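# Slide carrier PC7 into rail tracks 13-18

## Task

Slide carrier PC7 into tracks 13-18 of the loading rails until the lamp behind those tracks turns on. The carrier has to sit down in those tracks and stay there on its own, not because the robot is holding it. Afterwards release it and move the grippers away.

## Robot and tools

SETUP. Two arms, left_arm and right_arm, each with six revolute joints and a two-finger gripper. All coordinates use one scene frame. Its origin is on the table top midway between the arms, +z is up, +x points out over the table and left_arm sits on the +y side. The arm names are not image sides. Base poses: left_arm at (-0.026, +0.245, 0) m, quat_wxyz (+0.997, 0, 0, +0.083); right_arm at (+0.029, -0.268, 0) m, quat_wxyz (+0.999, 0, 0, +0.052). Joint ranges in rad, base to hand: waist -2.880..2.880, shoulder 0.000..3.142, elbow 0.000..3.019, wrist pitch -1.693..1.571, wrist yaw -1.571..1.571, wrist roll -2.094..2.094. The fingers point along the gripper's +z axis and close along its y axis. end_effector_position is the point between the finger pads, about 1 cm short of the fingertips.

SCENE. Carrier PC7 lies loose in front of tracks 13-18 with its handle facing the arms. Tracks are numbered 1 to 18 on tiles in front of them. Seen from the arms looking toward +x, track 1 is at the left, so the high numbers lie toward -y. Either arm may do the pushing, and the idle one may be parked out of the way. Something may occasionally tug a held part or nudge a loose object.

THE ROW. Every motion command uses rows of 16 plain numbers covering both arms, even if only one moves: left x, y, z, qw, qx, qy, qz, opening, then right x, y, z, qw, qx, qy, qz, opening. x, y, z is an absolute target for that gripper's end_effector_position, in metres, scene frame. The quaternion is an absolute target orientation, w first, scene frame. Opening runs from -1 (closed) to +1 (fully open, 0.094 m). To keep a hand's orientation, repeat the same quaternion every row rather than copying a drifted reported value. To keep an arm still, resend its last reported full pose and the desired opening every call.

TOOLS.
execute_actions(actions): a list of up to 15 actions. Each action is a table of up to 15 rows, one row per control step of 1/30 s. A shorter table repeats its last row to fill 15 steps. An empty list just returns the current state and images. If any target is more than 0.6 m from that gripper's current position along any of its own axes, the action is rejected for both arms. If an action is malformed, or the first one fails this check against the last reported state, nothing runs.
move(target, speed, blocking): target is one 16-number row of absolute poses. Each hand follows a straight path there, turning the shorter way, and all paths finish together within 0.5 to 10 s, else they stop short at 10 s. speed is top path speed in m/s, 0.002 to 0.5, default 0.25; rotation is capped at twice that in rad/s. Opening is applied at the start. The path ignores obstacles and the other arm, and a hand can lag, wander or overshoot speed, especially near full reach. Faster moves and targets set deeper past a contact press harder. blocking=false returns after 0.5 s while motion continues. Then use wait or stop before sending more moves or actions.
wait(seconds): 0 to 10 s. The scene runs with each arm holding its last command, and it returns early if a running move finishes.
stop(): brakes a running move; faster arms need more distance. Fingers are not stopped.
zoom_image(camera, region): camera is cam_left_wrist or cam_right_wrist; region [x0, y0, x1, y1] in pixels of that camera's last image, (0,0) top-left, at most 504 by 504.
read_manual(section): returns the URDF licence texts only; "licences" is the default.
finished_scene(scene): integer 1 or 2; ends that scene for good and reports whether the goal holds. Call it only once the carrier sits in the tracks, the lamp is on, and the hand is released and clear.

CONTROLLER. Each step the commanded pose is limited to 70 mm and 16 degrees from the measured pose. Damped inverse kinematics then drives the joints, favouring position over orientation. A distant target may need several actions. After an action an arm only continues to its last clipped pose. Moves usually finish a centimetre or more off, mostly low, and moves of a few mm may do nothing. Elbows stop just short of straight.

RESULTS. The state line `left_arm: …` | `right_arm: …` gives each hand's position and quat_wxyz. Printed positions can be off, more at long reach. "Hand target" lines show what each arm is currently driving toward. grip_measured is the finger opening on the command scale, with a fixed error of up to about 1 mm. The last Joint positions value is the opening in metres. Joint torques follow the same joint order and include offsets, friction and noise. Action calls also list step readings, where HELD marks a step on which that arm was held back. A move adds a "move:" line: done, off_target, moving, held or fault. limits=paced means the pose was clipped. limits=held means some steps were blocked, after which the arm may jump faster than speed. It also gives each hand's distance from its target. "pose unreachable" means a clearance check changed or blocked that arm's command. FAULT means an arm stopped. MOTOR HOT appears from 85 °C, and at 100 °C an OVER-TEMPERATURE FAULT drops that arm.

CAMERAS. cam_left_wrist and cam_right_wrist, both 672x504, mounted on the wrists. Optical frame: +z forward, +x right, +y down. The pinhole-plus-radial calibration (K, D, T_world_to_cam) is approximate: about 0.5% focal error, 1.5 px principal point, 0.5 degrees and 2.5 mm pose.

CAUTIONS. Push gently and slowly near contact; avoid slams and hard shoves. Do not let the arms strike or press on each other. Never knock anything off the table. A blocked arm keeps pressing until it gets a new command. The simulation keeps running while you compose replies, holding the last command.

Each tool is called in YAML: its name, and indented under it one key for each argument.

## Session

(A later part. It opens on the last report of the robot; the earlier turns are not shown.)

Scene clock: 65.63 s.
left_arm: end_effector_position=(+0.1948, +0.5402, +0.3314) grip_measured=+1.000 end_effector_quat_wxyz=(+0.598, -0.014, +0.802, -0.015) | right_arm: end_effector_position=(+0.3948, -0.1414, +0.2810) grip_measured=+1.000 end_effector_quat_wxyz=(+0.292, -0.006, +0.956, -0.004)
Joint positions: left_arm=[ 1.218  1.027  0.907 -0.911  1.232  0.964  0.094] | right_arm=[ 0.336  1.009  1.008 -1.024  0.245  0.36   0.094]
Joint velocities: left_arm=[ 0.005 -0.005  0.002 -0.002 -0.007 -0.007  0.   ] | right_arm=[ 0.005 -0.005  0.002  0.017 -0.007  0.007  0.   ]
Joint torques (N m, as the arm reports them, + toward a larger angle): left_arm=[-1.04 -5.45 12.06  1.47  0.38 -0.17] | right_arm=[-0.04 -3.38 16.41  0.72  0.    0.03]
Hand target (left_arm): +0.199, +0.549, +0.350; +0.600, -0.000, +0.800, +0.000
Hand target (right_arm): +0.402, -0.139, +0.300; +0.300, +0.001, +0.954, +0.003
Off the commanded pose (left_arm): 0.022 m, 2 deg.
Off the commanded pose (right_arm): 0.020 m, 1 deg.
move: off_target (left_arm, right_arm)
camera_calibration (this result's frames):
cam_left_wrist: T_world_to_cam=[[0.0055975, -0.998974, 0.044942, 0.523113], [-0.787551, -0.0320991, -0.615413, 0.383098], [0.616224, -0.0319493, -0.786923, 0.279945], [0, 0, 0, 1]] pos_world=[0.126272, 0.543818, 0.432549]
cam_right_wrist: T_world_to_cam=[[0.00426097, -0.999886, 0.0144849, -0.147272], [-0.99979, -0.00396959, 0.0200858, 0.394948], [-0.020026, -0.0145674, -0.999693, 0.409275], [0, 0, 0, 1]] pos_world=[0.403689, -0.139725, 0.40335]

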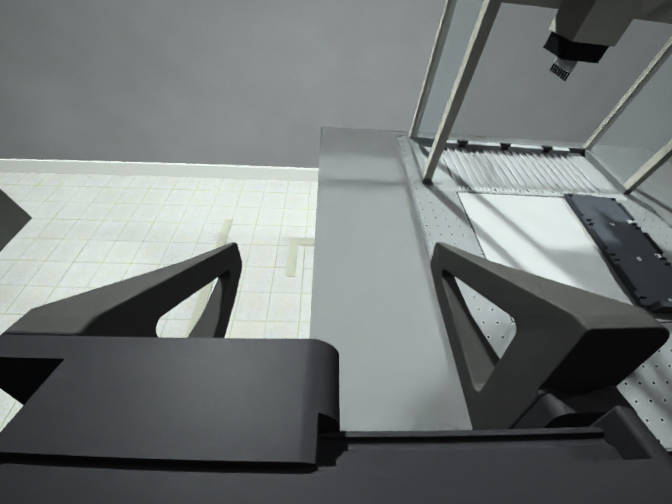

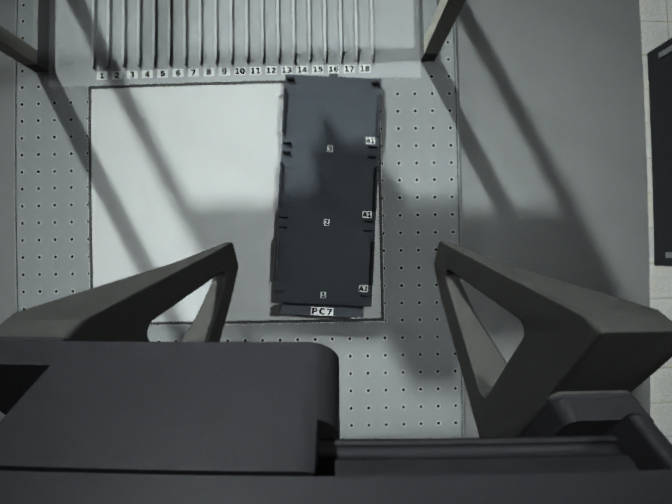

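move:
  target: [0.2,0.55,0.35,0.6,0,0.8,0,1,0.59,-0.25,0.1,0.38,0,0.92,0,-1]

move:
  target: [0.2,0.55,0.35,0.6,0,0.8,0,1,0.6,-0.245,0.033,0.38,0,0.92,0,-1]
  speed: 0.1

move:
  target: [0.2,0.55,0.35,0.6,0,0.8,0,1,0.6,-0.190,0.033,0.38,0,0.92,0,-1]
  speed: 0.04

move:
  target: [0.2,0.55,0.35,0.6,0,0.8,0,1,0.58,-0.22,0.12,0.38,0,0.92,0,-1]
  speed: 0.15

move:
  target: [0.2,0.55,0.35,0.6,0,0.8,0,1,0.40,-0.140,0.3,0.3,0,0.954,0,1]

Scene clock: 72.97 s.
left_arm: end_effector_position=(+0.1948, +0.5402, +0.3314) grip_measured=+1.000 end_effector_quat_wxyz=(+0.598, -0.014, +0.802, -0.015) | right_arm: end_effector_position=(+0.5737, -0.2481, +0.0847) grip_measured=-0.980 end_effector_quat_wxyz=(+0.360, +0.009, +0.933, +0.004)
Joint positions: left_arm=[ 1.218  1.027  0.907 -0.911  1.232  0.964  0.094] | right_arm=[-0.059  1.559  0.869 -0.145  0.029  0.054  0.001]
Joint velocities: left_arm=[ 0.005 -0.005 -0.007  0.007 -0.037 -0.037  0.   ] | right_arm=[-0.015 -0.005 -0.007 -0.012  0.007 -0.037  0.001]
Joint torques (N m, as the arm reports them, + toward a larger angle): left_arm=[-1.05 -5.48 12.06  1.47  0.38 -0.17] | right_arm=[  0.42 -10.13  11.78   2.67  -0.16  -0.25]
Hand target (left_arm): +0.199, +0.549, +0.350; +0.600, -0.000, +0.800, +0.000
Hand target (right_arm): +0.587, -0.247, +0.100; +0.383, +0.001, +0.924, +0.005
Off the commanded pose (left_arm): 0.022 m, 2 deg.
Off the commanded pose (right_arm): 0.022 m, 3 deg.
move: off_target (left_arm, right_arm)
camera_calibration (this result's frames):
cam_left_wrist: T_world_to_cam=[[0.0055975, -0.998974, 0.044942, 0.523113], [-0.787551, -0.0320991, -0.615413, 0.383098], [0.616224, -0.0319493, -0.786923, 0.279945], [0, 0, 0, 1]] pos_world=[0.126272, 0.543818, 0.432549]
cam_right_wrist: T_world_to_cam=[[-0.0195715, -0.999736, -0.0120219, -0.235976], [-0.992182, 0.0209031, -0.123034, 0.591302], [0.123252, 0.00951993, -0.99233, 0.138259], [0, 0, 0, 1]] pos_world=[0.56502, -0.24959, 0.207111]

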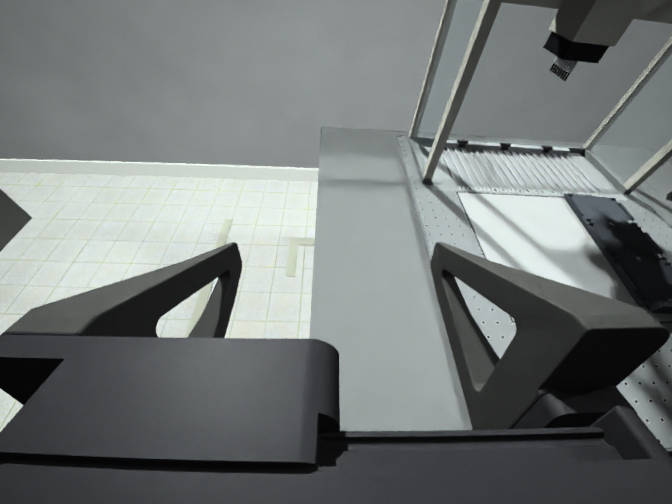

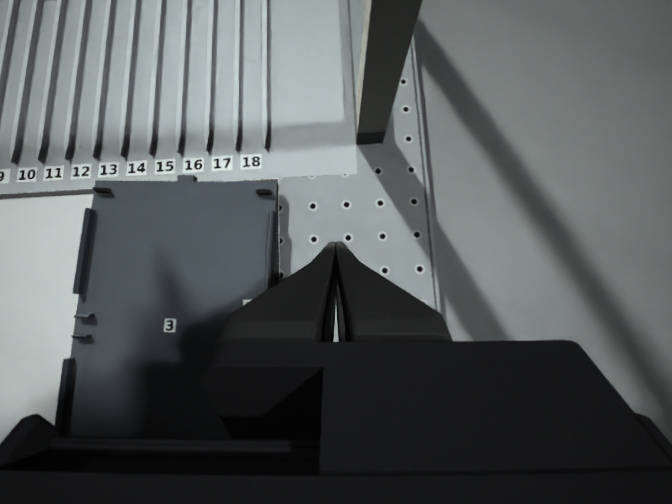

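Scene clock: 73.90 s.
left_arm: end_effector_position=(+0.1948, +0.5402, +0.3314) grip_measured=+1.000 end_effector_quat_wxyz=(+0.598, -0.014, +0.802, -0.015) | right_arm: end_effector_position=(+0.5958, -0.2478, +0.0354) grip_measured=-0.980 end_effector_quat_wxyz=(+0.375, +0.008, +0.927, +0.003)
Joint positions: left_arm=[ 1.218  1.027  0.907 -0.911  1.232  0.964  0.094] | right_arm=[-0.059  1.708  0.869  0.037  0.033  0.05   0.001]
Joint velocities: left_arm=[-0.015 -0.015  0.002 -0.017 -0.007  0.051  0.   ] | right_arm=[-0.005  0.005 -0.007  0.002 -0.051  0.168  0.   ]
Joint torques (N m, as the arm reports them, + toward a larger angle): left_arm=[-1.05 -5.46 12.07  1.47  0.38 -0.17] | right_arm=[  1.   -10.57   9.     2.68   0.14  -0.23]
Hand target (left_arm): +0.199, +0.549, +0.350; +0.600, -0.000, +0.800, +0.000
Hand target (right_arm): +0.599, -0.245, +0.033; +0.382, -0.000, +0.924, -0.000
Off the commanded pose (left_arm): 0.022 m, 2 deg.
Off the commanded pose (right_arm): 0.006 m, 1 deg.
move: off_target (left_arm)
camera_calibration (this result's frames):
cam_left_wrist: T_world_to_cam=[[0.0055975, -0.998974, 0.044942, 0.523113], [-0.787551, -0.0320991, -0.615413, 0.383098], [0.616224, -0.0319493, -0.786923, 0.279945], [0, 0, 0, 1]] pos_world=[0.126272, 0.543818, 0.432549]
cam_right_wrist: T_world_to_cam=[[-0.0190622, -0.99978, -0.00872006, -0.236215], [-0.987719, 0.0201835, -0.154933, 0.605388], [0.155075, 0.00565962, -0.987887, 0.0665045], [0, 0, 0, 1]] pos_world=[0.583138, -0.248758, 0.157433]

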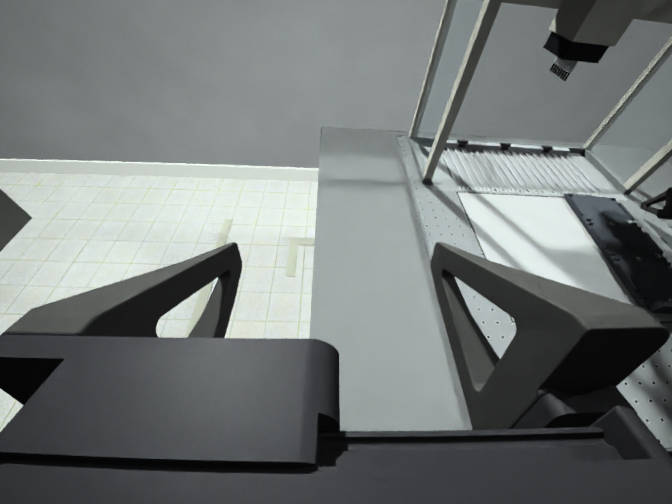

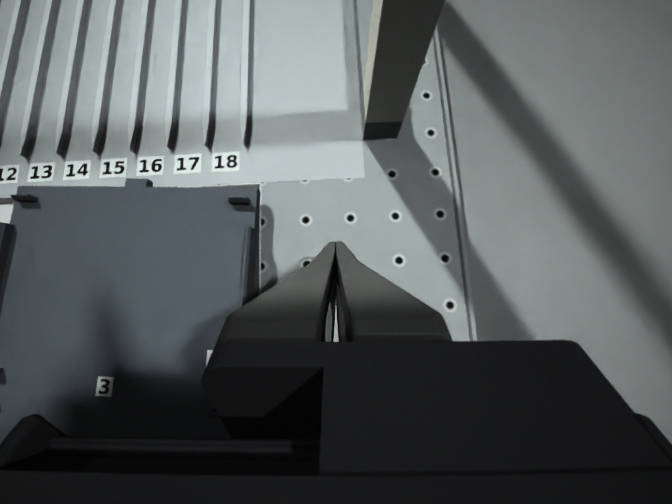

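Scene clock: 75.67 s.
left_arm: end_effector_position=(+0.1948, +0.5402, +0.3314) grip_measured=+1.000 end_effector_quat_wxyz=(+0.598, -0.014, +0.802, -0.015) | right_arm: end_effector_position=(+0.5908, -0.1942, +0.0358) grip_measured=-0.980 end_effector_quat_wxyz=(+0.378, -0.007, +0.926, -0.004)
Joint positions: left_arm=[ 1.218  1.027  0.907 -0.911  1.232  0.964  0.094] | right_arm=[0.062 1.709 0.869 0.037 0.119 0.103 0.001]
Joint velocities: left_arm=[ 0.005 -0.015 -0.007 -0.007  0.007 -0.037  0.   ] | right_arm=[ 0.005 -0.005 -0.002  0.007  0.007  0.037  0.001]
Joint torques (N m, as the arm reports them, + toward a larger angle): left_arm=[-1.03 -5.44 12.06  1.46  0.38 -0.17] | right_arm=[ 0.89 -9.66 10.62  2.19  0.19  0.11]
Hand target (left_arm): +0.199, +0.549, +0.350; +0.600, -0.000, +0.800, +0.000
Hand target (right_arm): +0.599, -0.191, +0.033; +0.381, -0.001, +0.924, -0.002
Off the commanded pose (left_arm): 0.022 m, 2 deg.
Off the commanded pose (right_arm): 0.010 m, 1 deg.
move: off_target (left_arm)
camera_calibration (this result's frames):
cam_left_wrist: T_world_to_cam=[[0.0055975, -0.998974, 0.044942, 0.523113], [-0.787551, -0.0320991, -0.615413, 0.383098], [0.616224, -0.0319493, -0.786923, 0.279945], [0, 0, 0, 1]] pos_world=[0.126272, 0.543818, 0.432549]
cam_right_wrist: T_world_to_cam=[[0.00417638, -0.999868, 0.0157046, -0.197361], [-0.986946, -0.00664981, -0.160913, 0.594045], [0.160996, -0.0148275, -0.986844, 0.0598356], [0, 0, 0, 1]] pos_world=[0.577481, -0.192498, 0.157737]

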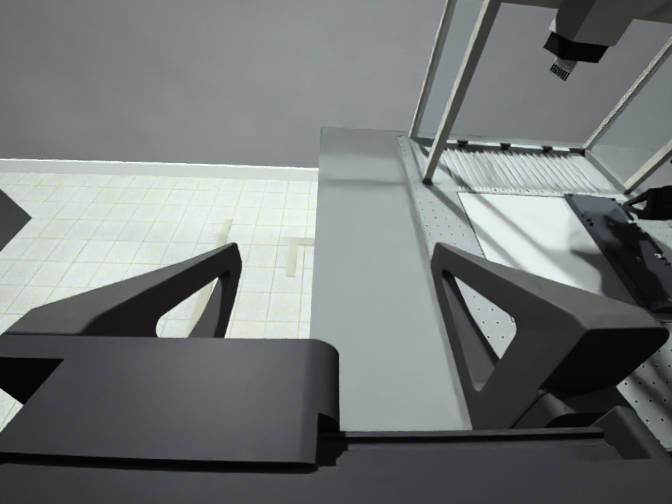

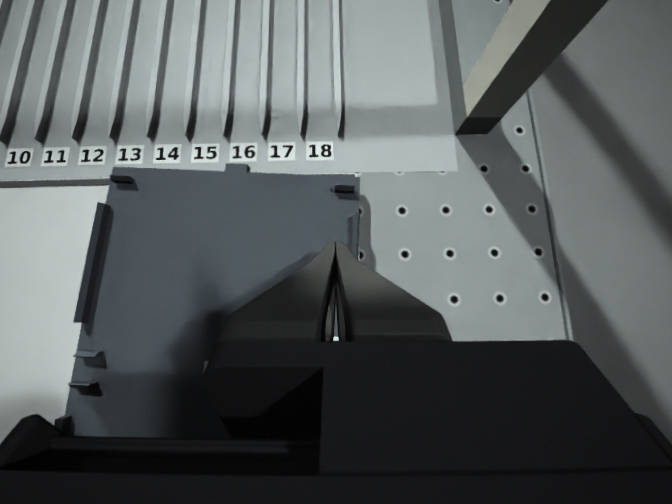

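Scene clock: 76.63 s.
left_arm: end_effector_position=(+0.1948, +0.5402, +0.3314) grip_measured=+1.000 end_effector_quat_wxyz=(+0.598, -0.014, +0.802, -0.015) | right_arm: end_effector_position=(+0.5710, -0.2191, +0.1090) grip_measured=-0.980 end_effector_quat_wxyz=(+0.379, +0.006, +0.926, +0.002)
Joint positions: left_arm=[ 1.218  1.027  0.907 -0.911  1.232  0.964  0.094] | right_arm=[ 0.011  1.509  0.869 -0.158  0.082  0.095  0.001]
Joint velocities: left_arm=[-0.015 -0.015 -0.002 -0.002  0.007 -0.007  0.   ] | right_arm=[-0.005 -0.005 -0.002 -0.022 -0.022 -0.037 -0.001]
Joint torques (N m, as the arm reports them, + toward a larger angle): left_arm=[-1.03 -5.42 12.07  1.47  0.38 -0.17] | right_arm=[ 0.22 -9.74 13.2   0.99 -0.14 -0.23]
Hand target (left_arm): +0.199, +0.549, +0.350; +0.600, -0.000, +0.800, +0.000
Hand target (right_arm): +0.581, -0.220, +0.119; +0.382, +0.000, +0.924, +0.001
Off the commanded pose (left_arm): 0.022 m, 2 deg.
Off the commanded pose (right_arm): 0.014 m, 1 deg.
move: off_target (left_arm, right_arm)
camera_calibration (this result's frames):
cam_left_wrist: T_world_to_cam=[[0.0055975, -0.998974, 0.044942, 0.523113], [-0.787551, -0.0320991, -0.615413, 0.383098], [0.616224, -0.0319493, -0.786923, 0.279945], [0, 0, 0, 1]] pos_world=[0.126272, 0.543818, 0.432549]
cam_right_wrist: T_world_to_cam=[[-0.0153393, -0.999867, -0.00546239, -0.209913], [-0.986601, 0.0160228, -0.162363, 0.591027], [0.162429, 0.00289866, -0.986716, 0.13794], [0, 0, 0, 1]] pos_world=[0.557483, -0.219755, 0.230923]

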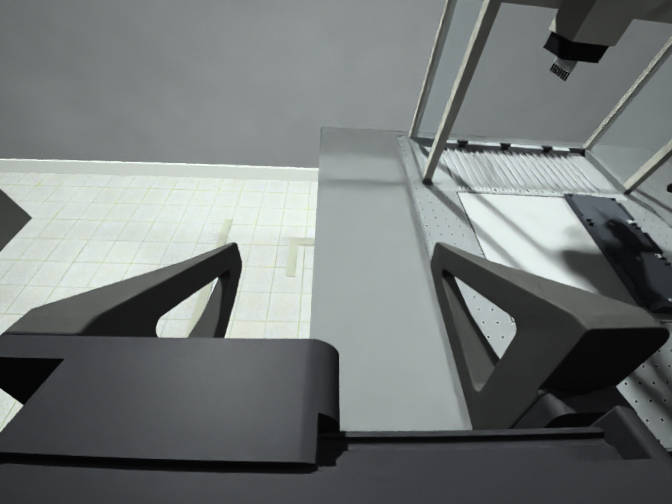

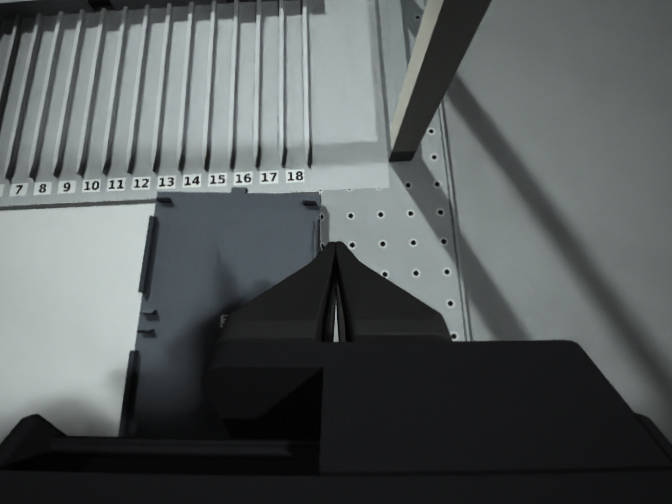

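Scene clock: 78.27 s.
left_arm: end_effector_position=(+0.1948, +0.5402, +0.3314) grip_measured=+1.000 end_effector_quat_wxyz=(+0.598, -0.014, +0.802, -0.015) | right_arm: end_effector_position=(+0.3962, -0.1454, +0.2842) grip_measured=+1.000 end_effector_quat_wxyz=(+0.294, -0.009, +0.956, -0.007)
Joint positions: left_arm=[ 1.218  1.027  0.907 -0.911  1.232  0.964  0.094] | right_arm=[ 0.325  1.007  1.014 -1.028  0.244  0.341  0.094]
Joint velocities: left_arm=[ 0.005 -0.005 -0.007 -0.012 -0.066 -0.007  0.   ] | right_arm=[ 0.015 -0.005 -0.017  0.002 -0.066 -0.007  0.   ]
Joint torques (N m, as the arm reports them, + toward a larger angle): left_arm=[-1.01 -5.45 12.07  1.48  0.38 -0.17] | right_arm=[ 0.38 -3.46 15.77  0.74  0.29  0.09]
Hand target (left_arm): +0.199, +0.549, +0.350; +0.600, -0.000, +0.800, +0.000
Hand target (right_arm): +0.402, -0.143, +0.300; +0.300, -0.001, +0.954, -0.004
Off the commanded pose (left_arm): 0.022 m, 2 deg.
Off the commanded pose (right_arm): 0.017 m, 2 deg.
move: off_target (left_arm, right_arm)
camera_calibration (this result's frames):
cam_left_wrist: T_world_to_cam=[[0.0055975, -0.998974, 0.044942, 0.523113], [-0.787551, -0.0320991, -0.615413, 0.383098], [0.616224, -0.0319493, -0.786923, 0.279945], [0, 0, 0, 1]] pos_world=[0.126272, 0.543818, 0.432549]
cam_right_wrist: T_world_to_cam=[[0.00853134, -0.999712, 0.0224236, -0.155249], [-0.999813, -0.00813875, 0.0175414, 0.396374], [-0.0173538, -0.022569, -0.999595, 0.410167], [0, 0, 0, 1]] pos_world=[0.404742, -0.142721, 0.406529]

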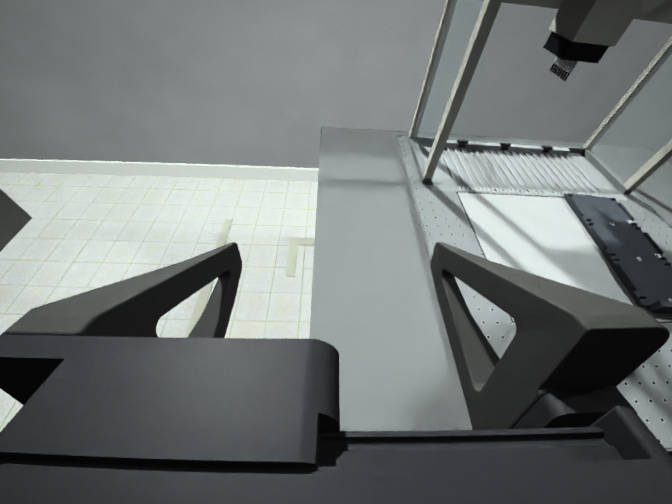

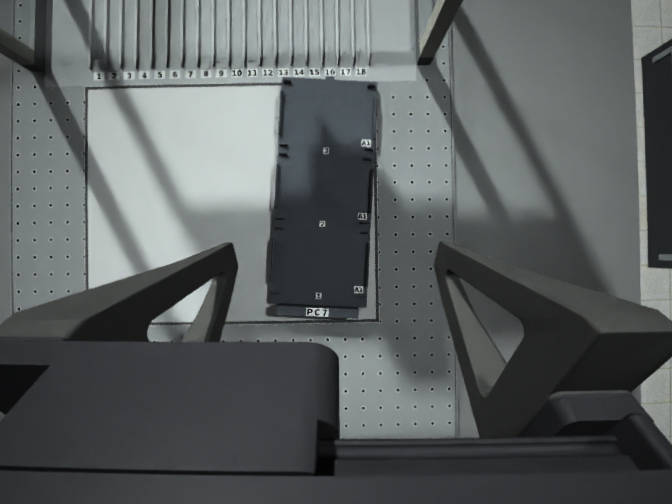

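move:
  target: [0.2,0.55,0.35,0.6,0,0.8,0,1,0.59,-0.25,0.1,0.38,0,0.92,0,-1]

move:
  target: [0.2,0.55,0.35,0.6,0,0.8,0,1,0.59,-0.245,0.02,0.38,0,0.92,0,-1]
  speed: 0.1

move:
  target: [0.2,0.55,0.35,0.6,0,0.8,0,1,0.59,-0.192,0.02,0.38,0,0.92,0,-1]
  speed: 0.04

move:
  target: [0.2,0.55,0.35,0.6,0,0.8,0,1,0.58,-0.22,0.12,0.38,0,0.92,0,-1]
  speed: 0.15

move:
  target: [0.2,0.55,0.35,0.6,0,0.8,0,1,0.40,-0.137,0.3,0.3,0,0.954,0,1]

Scene clock: 84.27 s.
left_arm: end_effector_position=(+0.1948, +0.5402, +0.3314) grip_measured=+1.000 end_effector_quat_wxyz=(+0.598, -0.014, +0.802, -0.015) | right_arm: end_effector_position=(+0.5742, -0.2479, +0.0855) grip_measured=-0.980 end_effector_quat_wxyz=(+0.361, +0.009, +0.933, +0.004)
Joint positions: left_arm=[ 1.218  1.027  0.907 -0.911  1.232  0.964  0.094] | right_arm=[-0.059  1.558  0.87  -0.145  0.029  0.054  0.001]
Joint velocities: left_arm=[-0.005 -0.005 -0.012  0.007  0.007 -0.081  0.   ] | right_arm=[-0.005 -0.005  0.002 -0.027  0.007 -0.007  0.001]
Joint torques (N m, as the arm reports them, + toward a larger angle): left_arm=[-1.04 -5.46 12.07  1.47  0.38 -0.17] | right_arm=[  0.49 -10.07  11.61   2.69  -0.16  -0.23]
Hand target (left_arm): +0.199, +0.549, +0.350; +0.600, -0.000, +0.800, +0.000
Hand target (right_arm): +0.587, -0.246, +0.100; +0.383, +0.001, +0.924, +0.005
Off the commanded pose (left_arm): 0.022 m, 2 deg.
Off the commanded pose (right_arm): 0.022 m, 3 deg.
move: off_target (left_arm, right_arm)
camera_calibration (this result's frames):
cam_left_wrist: T_world_to_cam=[[0.0055975, -0.998974, 0.044942, 0.523113], [-0.787551, -0.0320991, -0.615413, 0.383098], [0.616224, -0.0319493, -0.786923, 0.279945], [0, 0, 0, 1]] pos_world=[0.126272, 0.543818, 0.432549]
cam_right_wrist: T_world_to_cam=[[-0.0188896, -0.999751, -0.0118648, -0.236135], [-0.992007, 0.0202215, -0.12455, 0.591738], [0.124759, 0.00941727, -0.992142, 0.138009], [0, 0, 0, 1]] pos_world=[0.56533, -0.249342, 0.207824]

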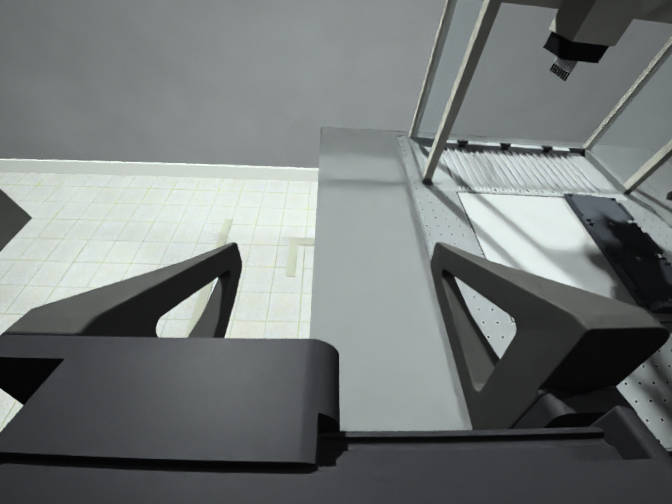

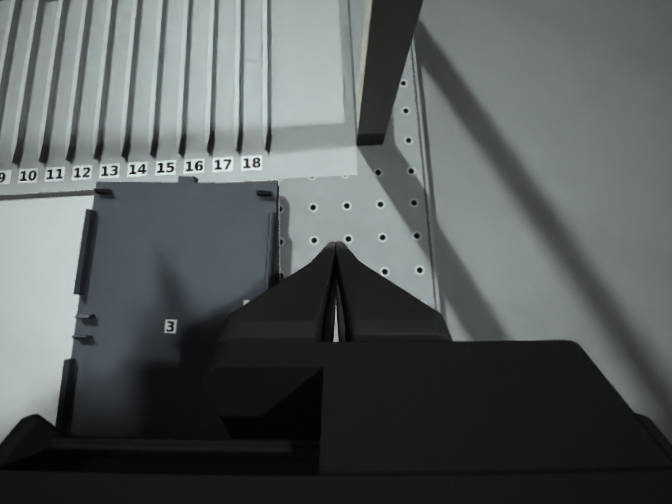

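Scene clock: 85.30 s.
left_arm: end_effector_position=(+0.1948, +0.5402, +0.3314) grip_measured=+1.000 end_effector_quat_wxyz=(+0.598, -0.014, +0.802, -0.015) | right_arm: end_effector_position=(+0.5896, -0.2479, +0.0266) grip_measured=-0.980 end_effector_quat_wxyz=(+0.379, +0.008, +0.925, +0.003)
Joint positions: left_arm=[ 1.218  1.027  0.907 -0.911  1.232  0.964  0.094] | right_arm=[-0.059  1.716  0.84   0.083  0.033  0.051  0.001]
Joint velocities: left_arm=[-0.005  0.005 -0.022 -0.007 -0.037  0.007  0.   ] | right_arm=[-0.015 -0.005 -0.002  0.032  0.022  0.037 -0.001]
Joint torques (N m, as the arm reports them, + toward a larger angle): left_arm=[-1.04 -5.47 12.06  1.47  0.38 -0.17] | right_arm=[  1.04 -10.43   7.95   2.64   0.15  -0.21]
Hand target (left_arm): +0.199, +0.549, +0.350; +0.600, -0.000, +0.800, +0.000
Hand target (right_arm): +0.589, -0.245, +0.021; +0.381, -0.000, +0.924, -0.000
Off the commanded pose (left_arm): 0.022 m, 2 deg.
Off the commanded pose (right_arm): 0.007 m, 1 deg.
move: off_target (left_arm)
camera_calibration (this result's frames):
cam_left_wrist: T_world_to_cam=[[0.0055975, -0.998974, 0.044942, 0.523113], [-0.787551, -0.0320991, -0.615413, 0.383098], [0.616224, -0.0319493, -0.786923, 0.279945], [0, 0, 0, 1]] pos_world=[0.126272, 0.543818, 0.432549]
cam_right_wrist: T_world_to_cam=[[-0.019141, -0.999774, -0.00928484, -0.236482], [-0.986318, 0.0204026, -0.163588, 0.597367], [0.163741, 0.00602656, -0.986485, 0.0536668], [0, 0, 0, 1]] pos_world=[0.57588, -0.248939, 0.148468]

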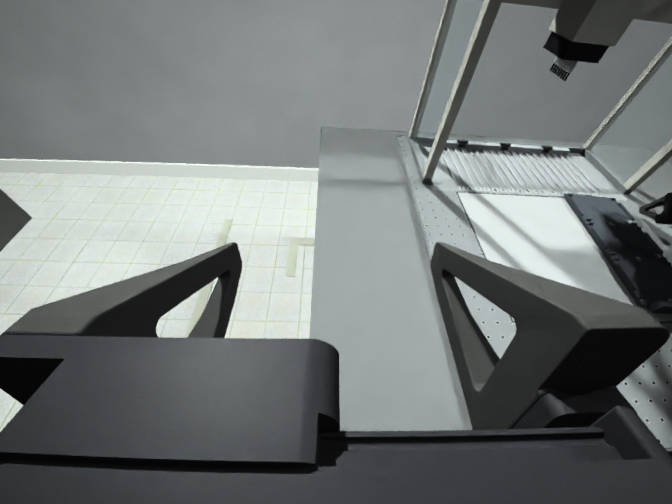

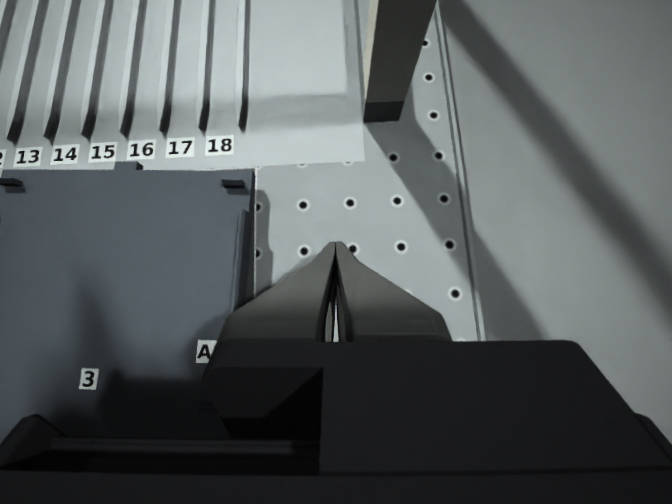

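Scene clock: 87.07 s.
left_arm: end_effector_position=(+0.1948, +0.5402, +0.3314) grip_measured=+1.000 end_effector_quat_wxyz=(+0.598, -0.014, +0.802, -0.015) | right_arm: end_effector_position=(+0.5854, -0.2004, +0.0274) grip_measured=-0.980 end_effector_quat_wxyz=(+0.382, -0.003, +0.924, -0.007)
Joint positions: left_arm=[ 1.218  1.027  0.907 -0.911  1.232  0.964  0.094] | right_arm=[0.054 1.716 0.84  0.083 0.123 0.102 0.001]
Joint velocities: left_arm=[ 0.005 -0.005  0.007  0.007 -0.007 -0.007  0.   ] | right_arm=[-0.005 -0.005 -0.002 -0.017  0.022 -0.11   0.   ]
Joint torques (N m, as the arm reports them, + toward a larger angle): left_arm=[-1.02 -5.42 12.07  1.47  0.38 -0.17] | right_arm=[ 1.59 -9.45  9.55  2.19  0.03  0.1 ]
Hand target (left_arm): +0.199, +0.549, +0.350; +0.600, -0.000, +0.800, +0.000
Hand target (right_arm): +0.589, -0.194, +0.020; +0.381, -0.001, +0.924, -0.002
Off the commanded pose (left_arm): 0.022 m, 2 deg.
Off the commanded pose (right_arm): 0.012 m, 1 deg.
move: off_target (left_arm, right_arm)
camera_calibration (this result's frames):
cam_left_wrist: T_world_to_cam=[[0.0055975, -0.998974, 0.044942, 0.523113], [-0.787551, -0.0320991, -0.615413, 0.383098], [0.616224, -0.0319493, -0.786923, 0.279945], [0, 0, 0, 1]] pos_world=[0.126272, 0.543818, 0.432549]
cam_right_wrist: T_world_to_cam=[[-0.00611469, -0.999821, 0.0179197, -0.19742], [-0.985325, 0.00296727, -0.170662, 0.588549], [0.170578, -0.0187003, -0.985167, 0.045915], [0, 0, 0, 1]] pos_world=[0.570873, -0.198272, 0.149215]

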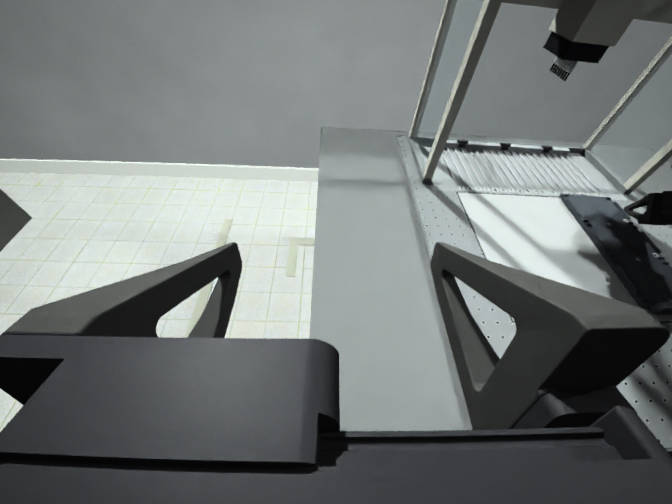

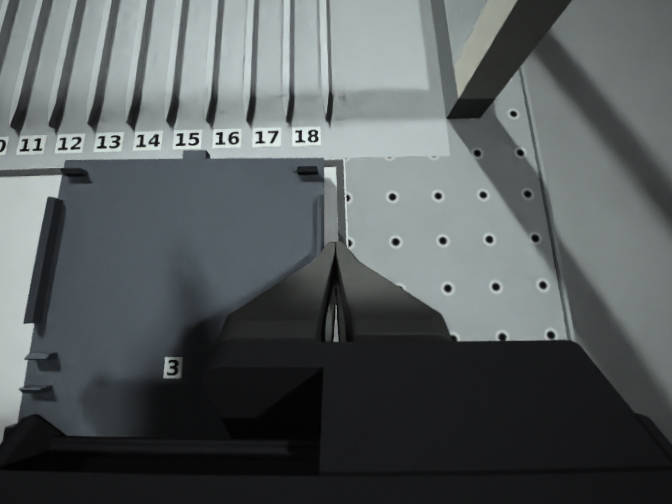

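Scene clock: 88.10 s.
left_arm: end_effector_position=(+0.1948, +0.5402, +0.3314) grip_measured=+1.000 end_effector_quat_wxyz=(+0.598, -0.014, +0.802, -0.015) | right_arm: end_effector_position=(+0.5653, -0.2192, +0.1020) grip_measured=-0.980 end_effector_quat_wxyz=(+0.372, +0.005, +0.928, +0.001)
Joint positions: left_arm=[ 1.218  1.027  0.907 -0.911  1.232  0.964  0.094] | right_arm=[ 0.012  1.51   0.855 -0.158  0.083  0.095  0.001]
Joint velocities: left_arm=[ 0.005 -0.005 -0.012 -0.002 -0.037 -0.051  0.   ] | right_arm=[-0.005 -0.005  0.007 -0.002 -0.037  0.037 -0.001]
Joint torques (N m, as the arm reports them, + toward a larger angle): left_arm=[-1.09 -5.44 12.06  1.48  0.38 -0.17] | right_arm=[-0.12 -9.5  14.27  0.98 -0.12 -0.23]
Hand target (left_arm): +0.199, +0.549, +0.350; +0.600, -0.000, +0.800, +0.000
Hand target (right_arm): +0.581, -0.219, +0.119; +0.383, +0.000, +0.924, +0.001
Off the commanded pose (left_arm): 0.022 m, 2 deg.
Off the commanded pose (right_arm): 0.023 m, 1 deg.
move: off_target (left_arm, right_arm)
camera_calibration (this result's frames):
cam_left_wrist: T_world_to_cam=[[0.0055975, -0.998974, 0.044942, 0.523113], [-0.787551, -0.0320991, -0.615413, 0.383098], [0.616224, -0.0319493, -0.786923, 0.279945], [0, 0, 0, 1]] pos_world=[0.126272, 0.543818, 0.432549]
cam_right_wrist: T_world_to_cam=[[-0.0142464, -0.999894, -0.00302556, -0.211023], [-0.988849, 0.0145375, -0.148207, 0.583754], [0.148236, 0.000880411, -0.988952, 0.139745], [0, 0, 0, 1]] pos_world=[0.553524, -0.21961, 0.224079]

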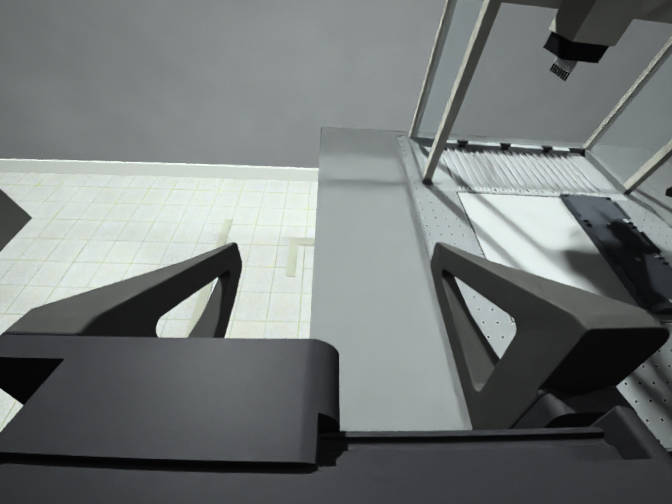

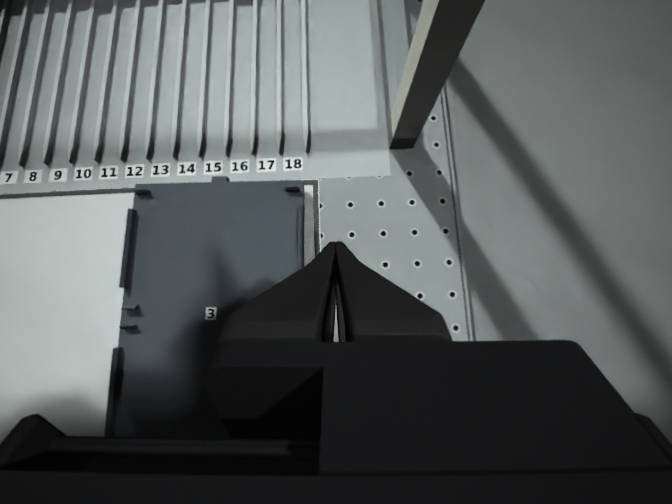

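Scene clock: 89.73 s.
left_arm: end_effector_position=(+0.1948, +0.5402, +0.3314) grip_measured=+1.000 end_effector_quat_wxyz=(+0.598, -0.014, +0.802, -0.015) | right_arm: end_effector_position=(+0.3964, -0.1424, +0.2840) grip_measured=+1.000 end_effector_quat_wxyz=(+0.293, -0.009, +0.956, -0.007)
Joint positions: left_arm=[ 1.218  1.027  0.907 -0.911  1.232  0.964  0.094] | right_arm=[ 0.334  1.012  1.017 -1.028  0.249  0.349  0.094]
Joint velocities: left_arm=[-0.015  0.005  0.002  0.007  0.007  0.007  0.   ] | right_arm=[-0.015  0.005 -0.002  0.007  0.066 -0.066  0.   ]
Joint torques (N m, as the arm reports them, + toward a larger angle): left_arm=[-1.02 -5.46 12.06  1.47  0.38 -0.17] | right_arm=[ 0.44 -3.39 15.76  0.79  0.29  0.09]
Hand target (left_arm): +0.199, +0.549, +0.350; +0.600, -0.000, +0.800, +0.000
Hand target (right_arm): +0.402, -0.140, +0.300; +0.300, -0.001, +0.954, -0.004
Off the commanded pose (left_arm): 0.022 m, 2 deg.
Off the commanded pose (right_arm): 0.017 m, 2 deg.
move: off_target (left_arm, right_arm)
camera_calibration (this result's frames):
cam_left_wrist: T_world_to_cam=[[0.0055975, -0.998974, 0.044942, 0.523113], [-0.787551, -0.0320991, -0.615413, 0.383098], [0.616224, -0.0319493, -0.786923, 0.279945], [0, 0, 0, 1]] pos_world=[0.126272, 0.543818, 0.432549]
cam_right_wrist: T_world_to_cam=[[0.00859037, -0.999693, 0.0232377, -0.152503], [-0.999811, -0.00818129, 0.0176425, 0.39656], [-0.017447, -0.0233849, -0.999574, 0.409988], [0, 0, 0, 1]] pos_world=[0.404948, -0.139624, 0.406361]

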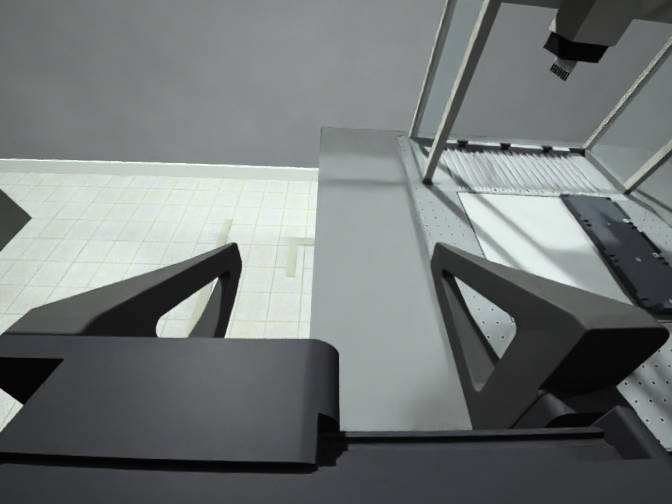

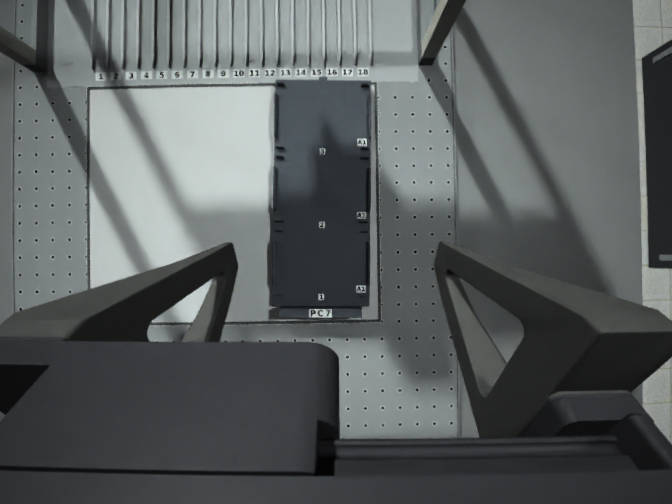

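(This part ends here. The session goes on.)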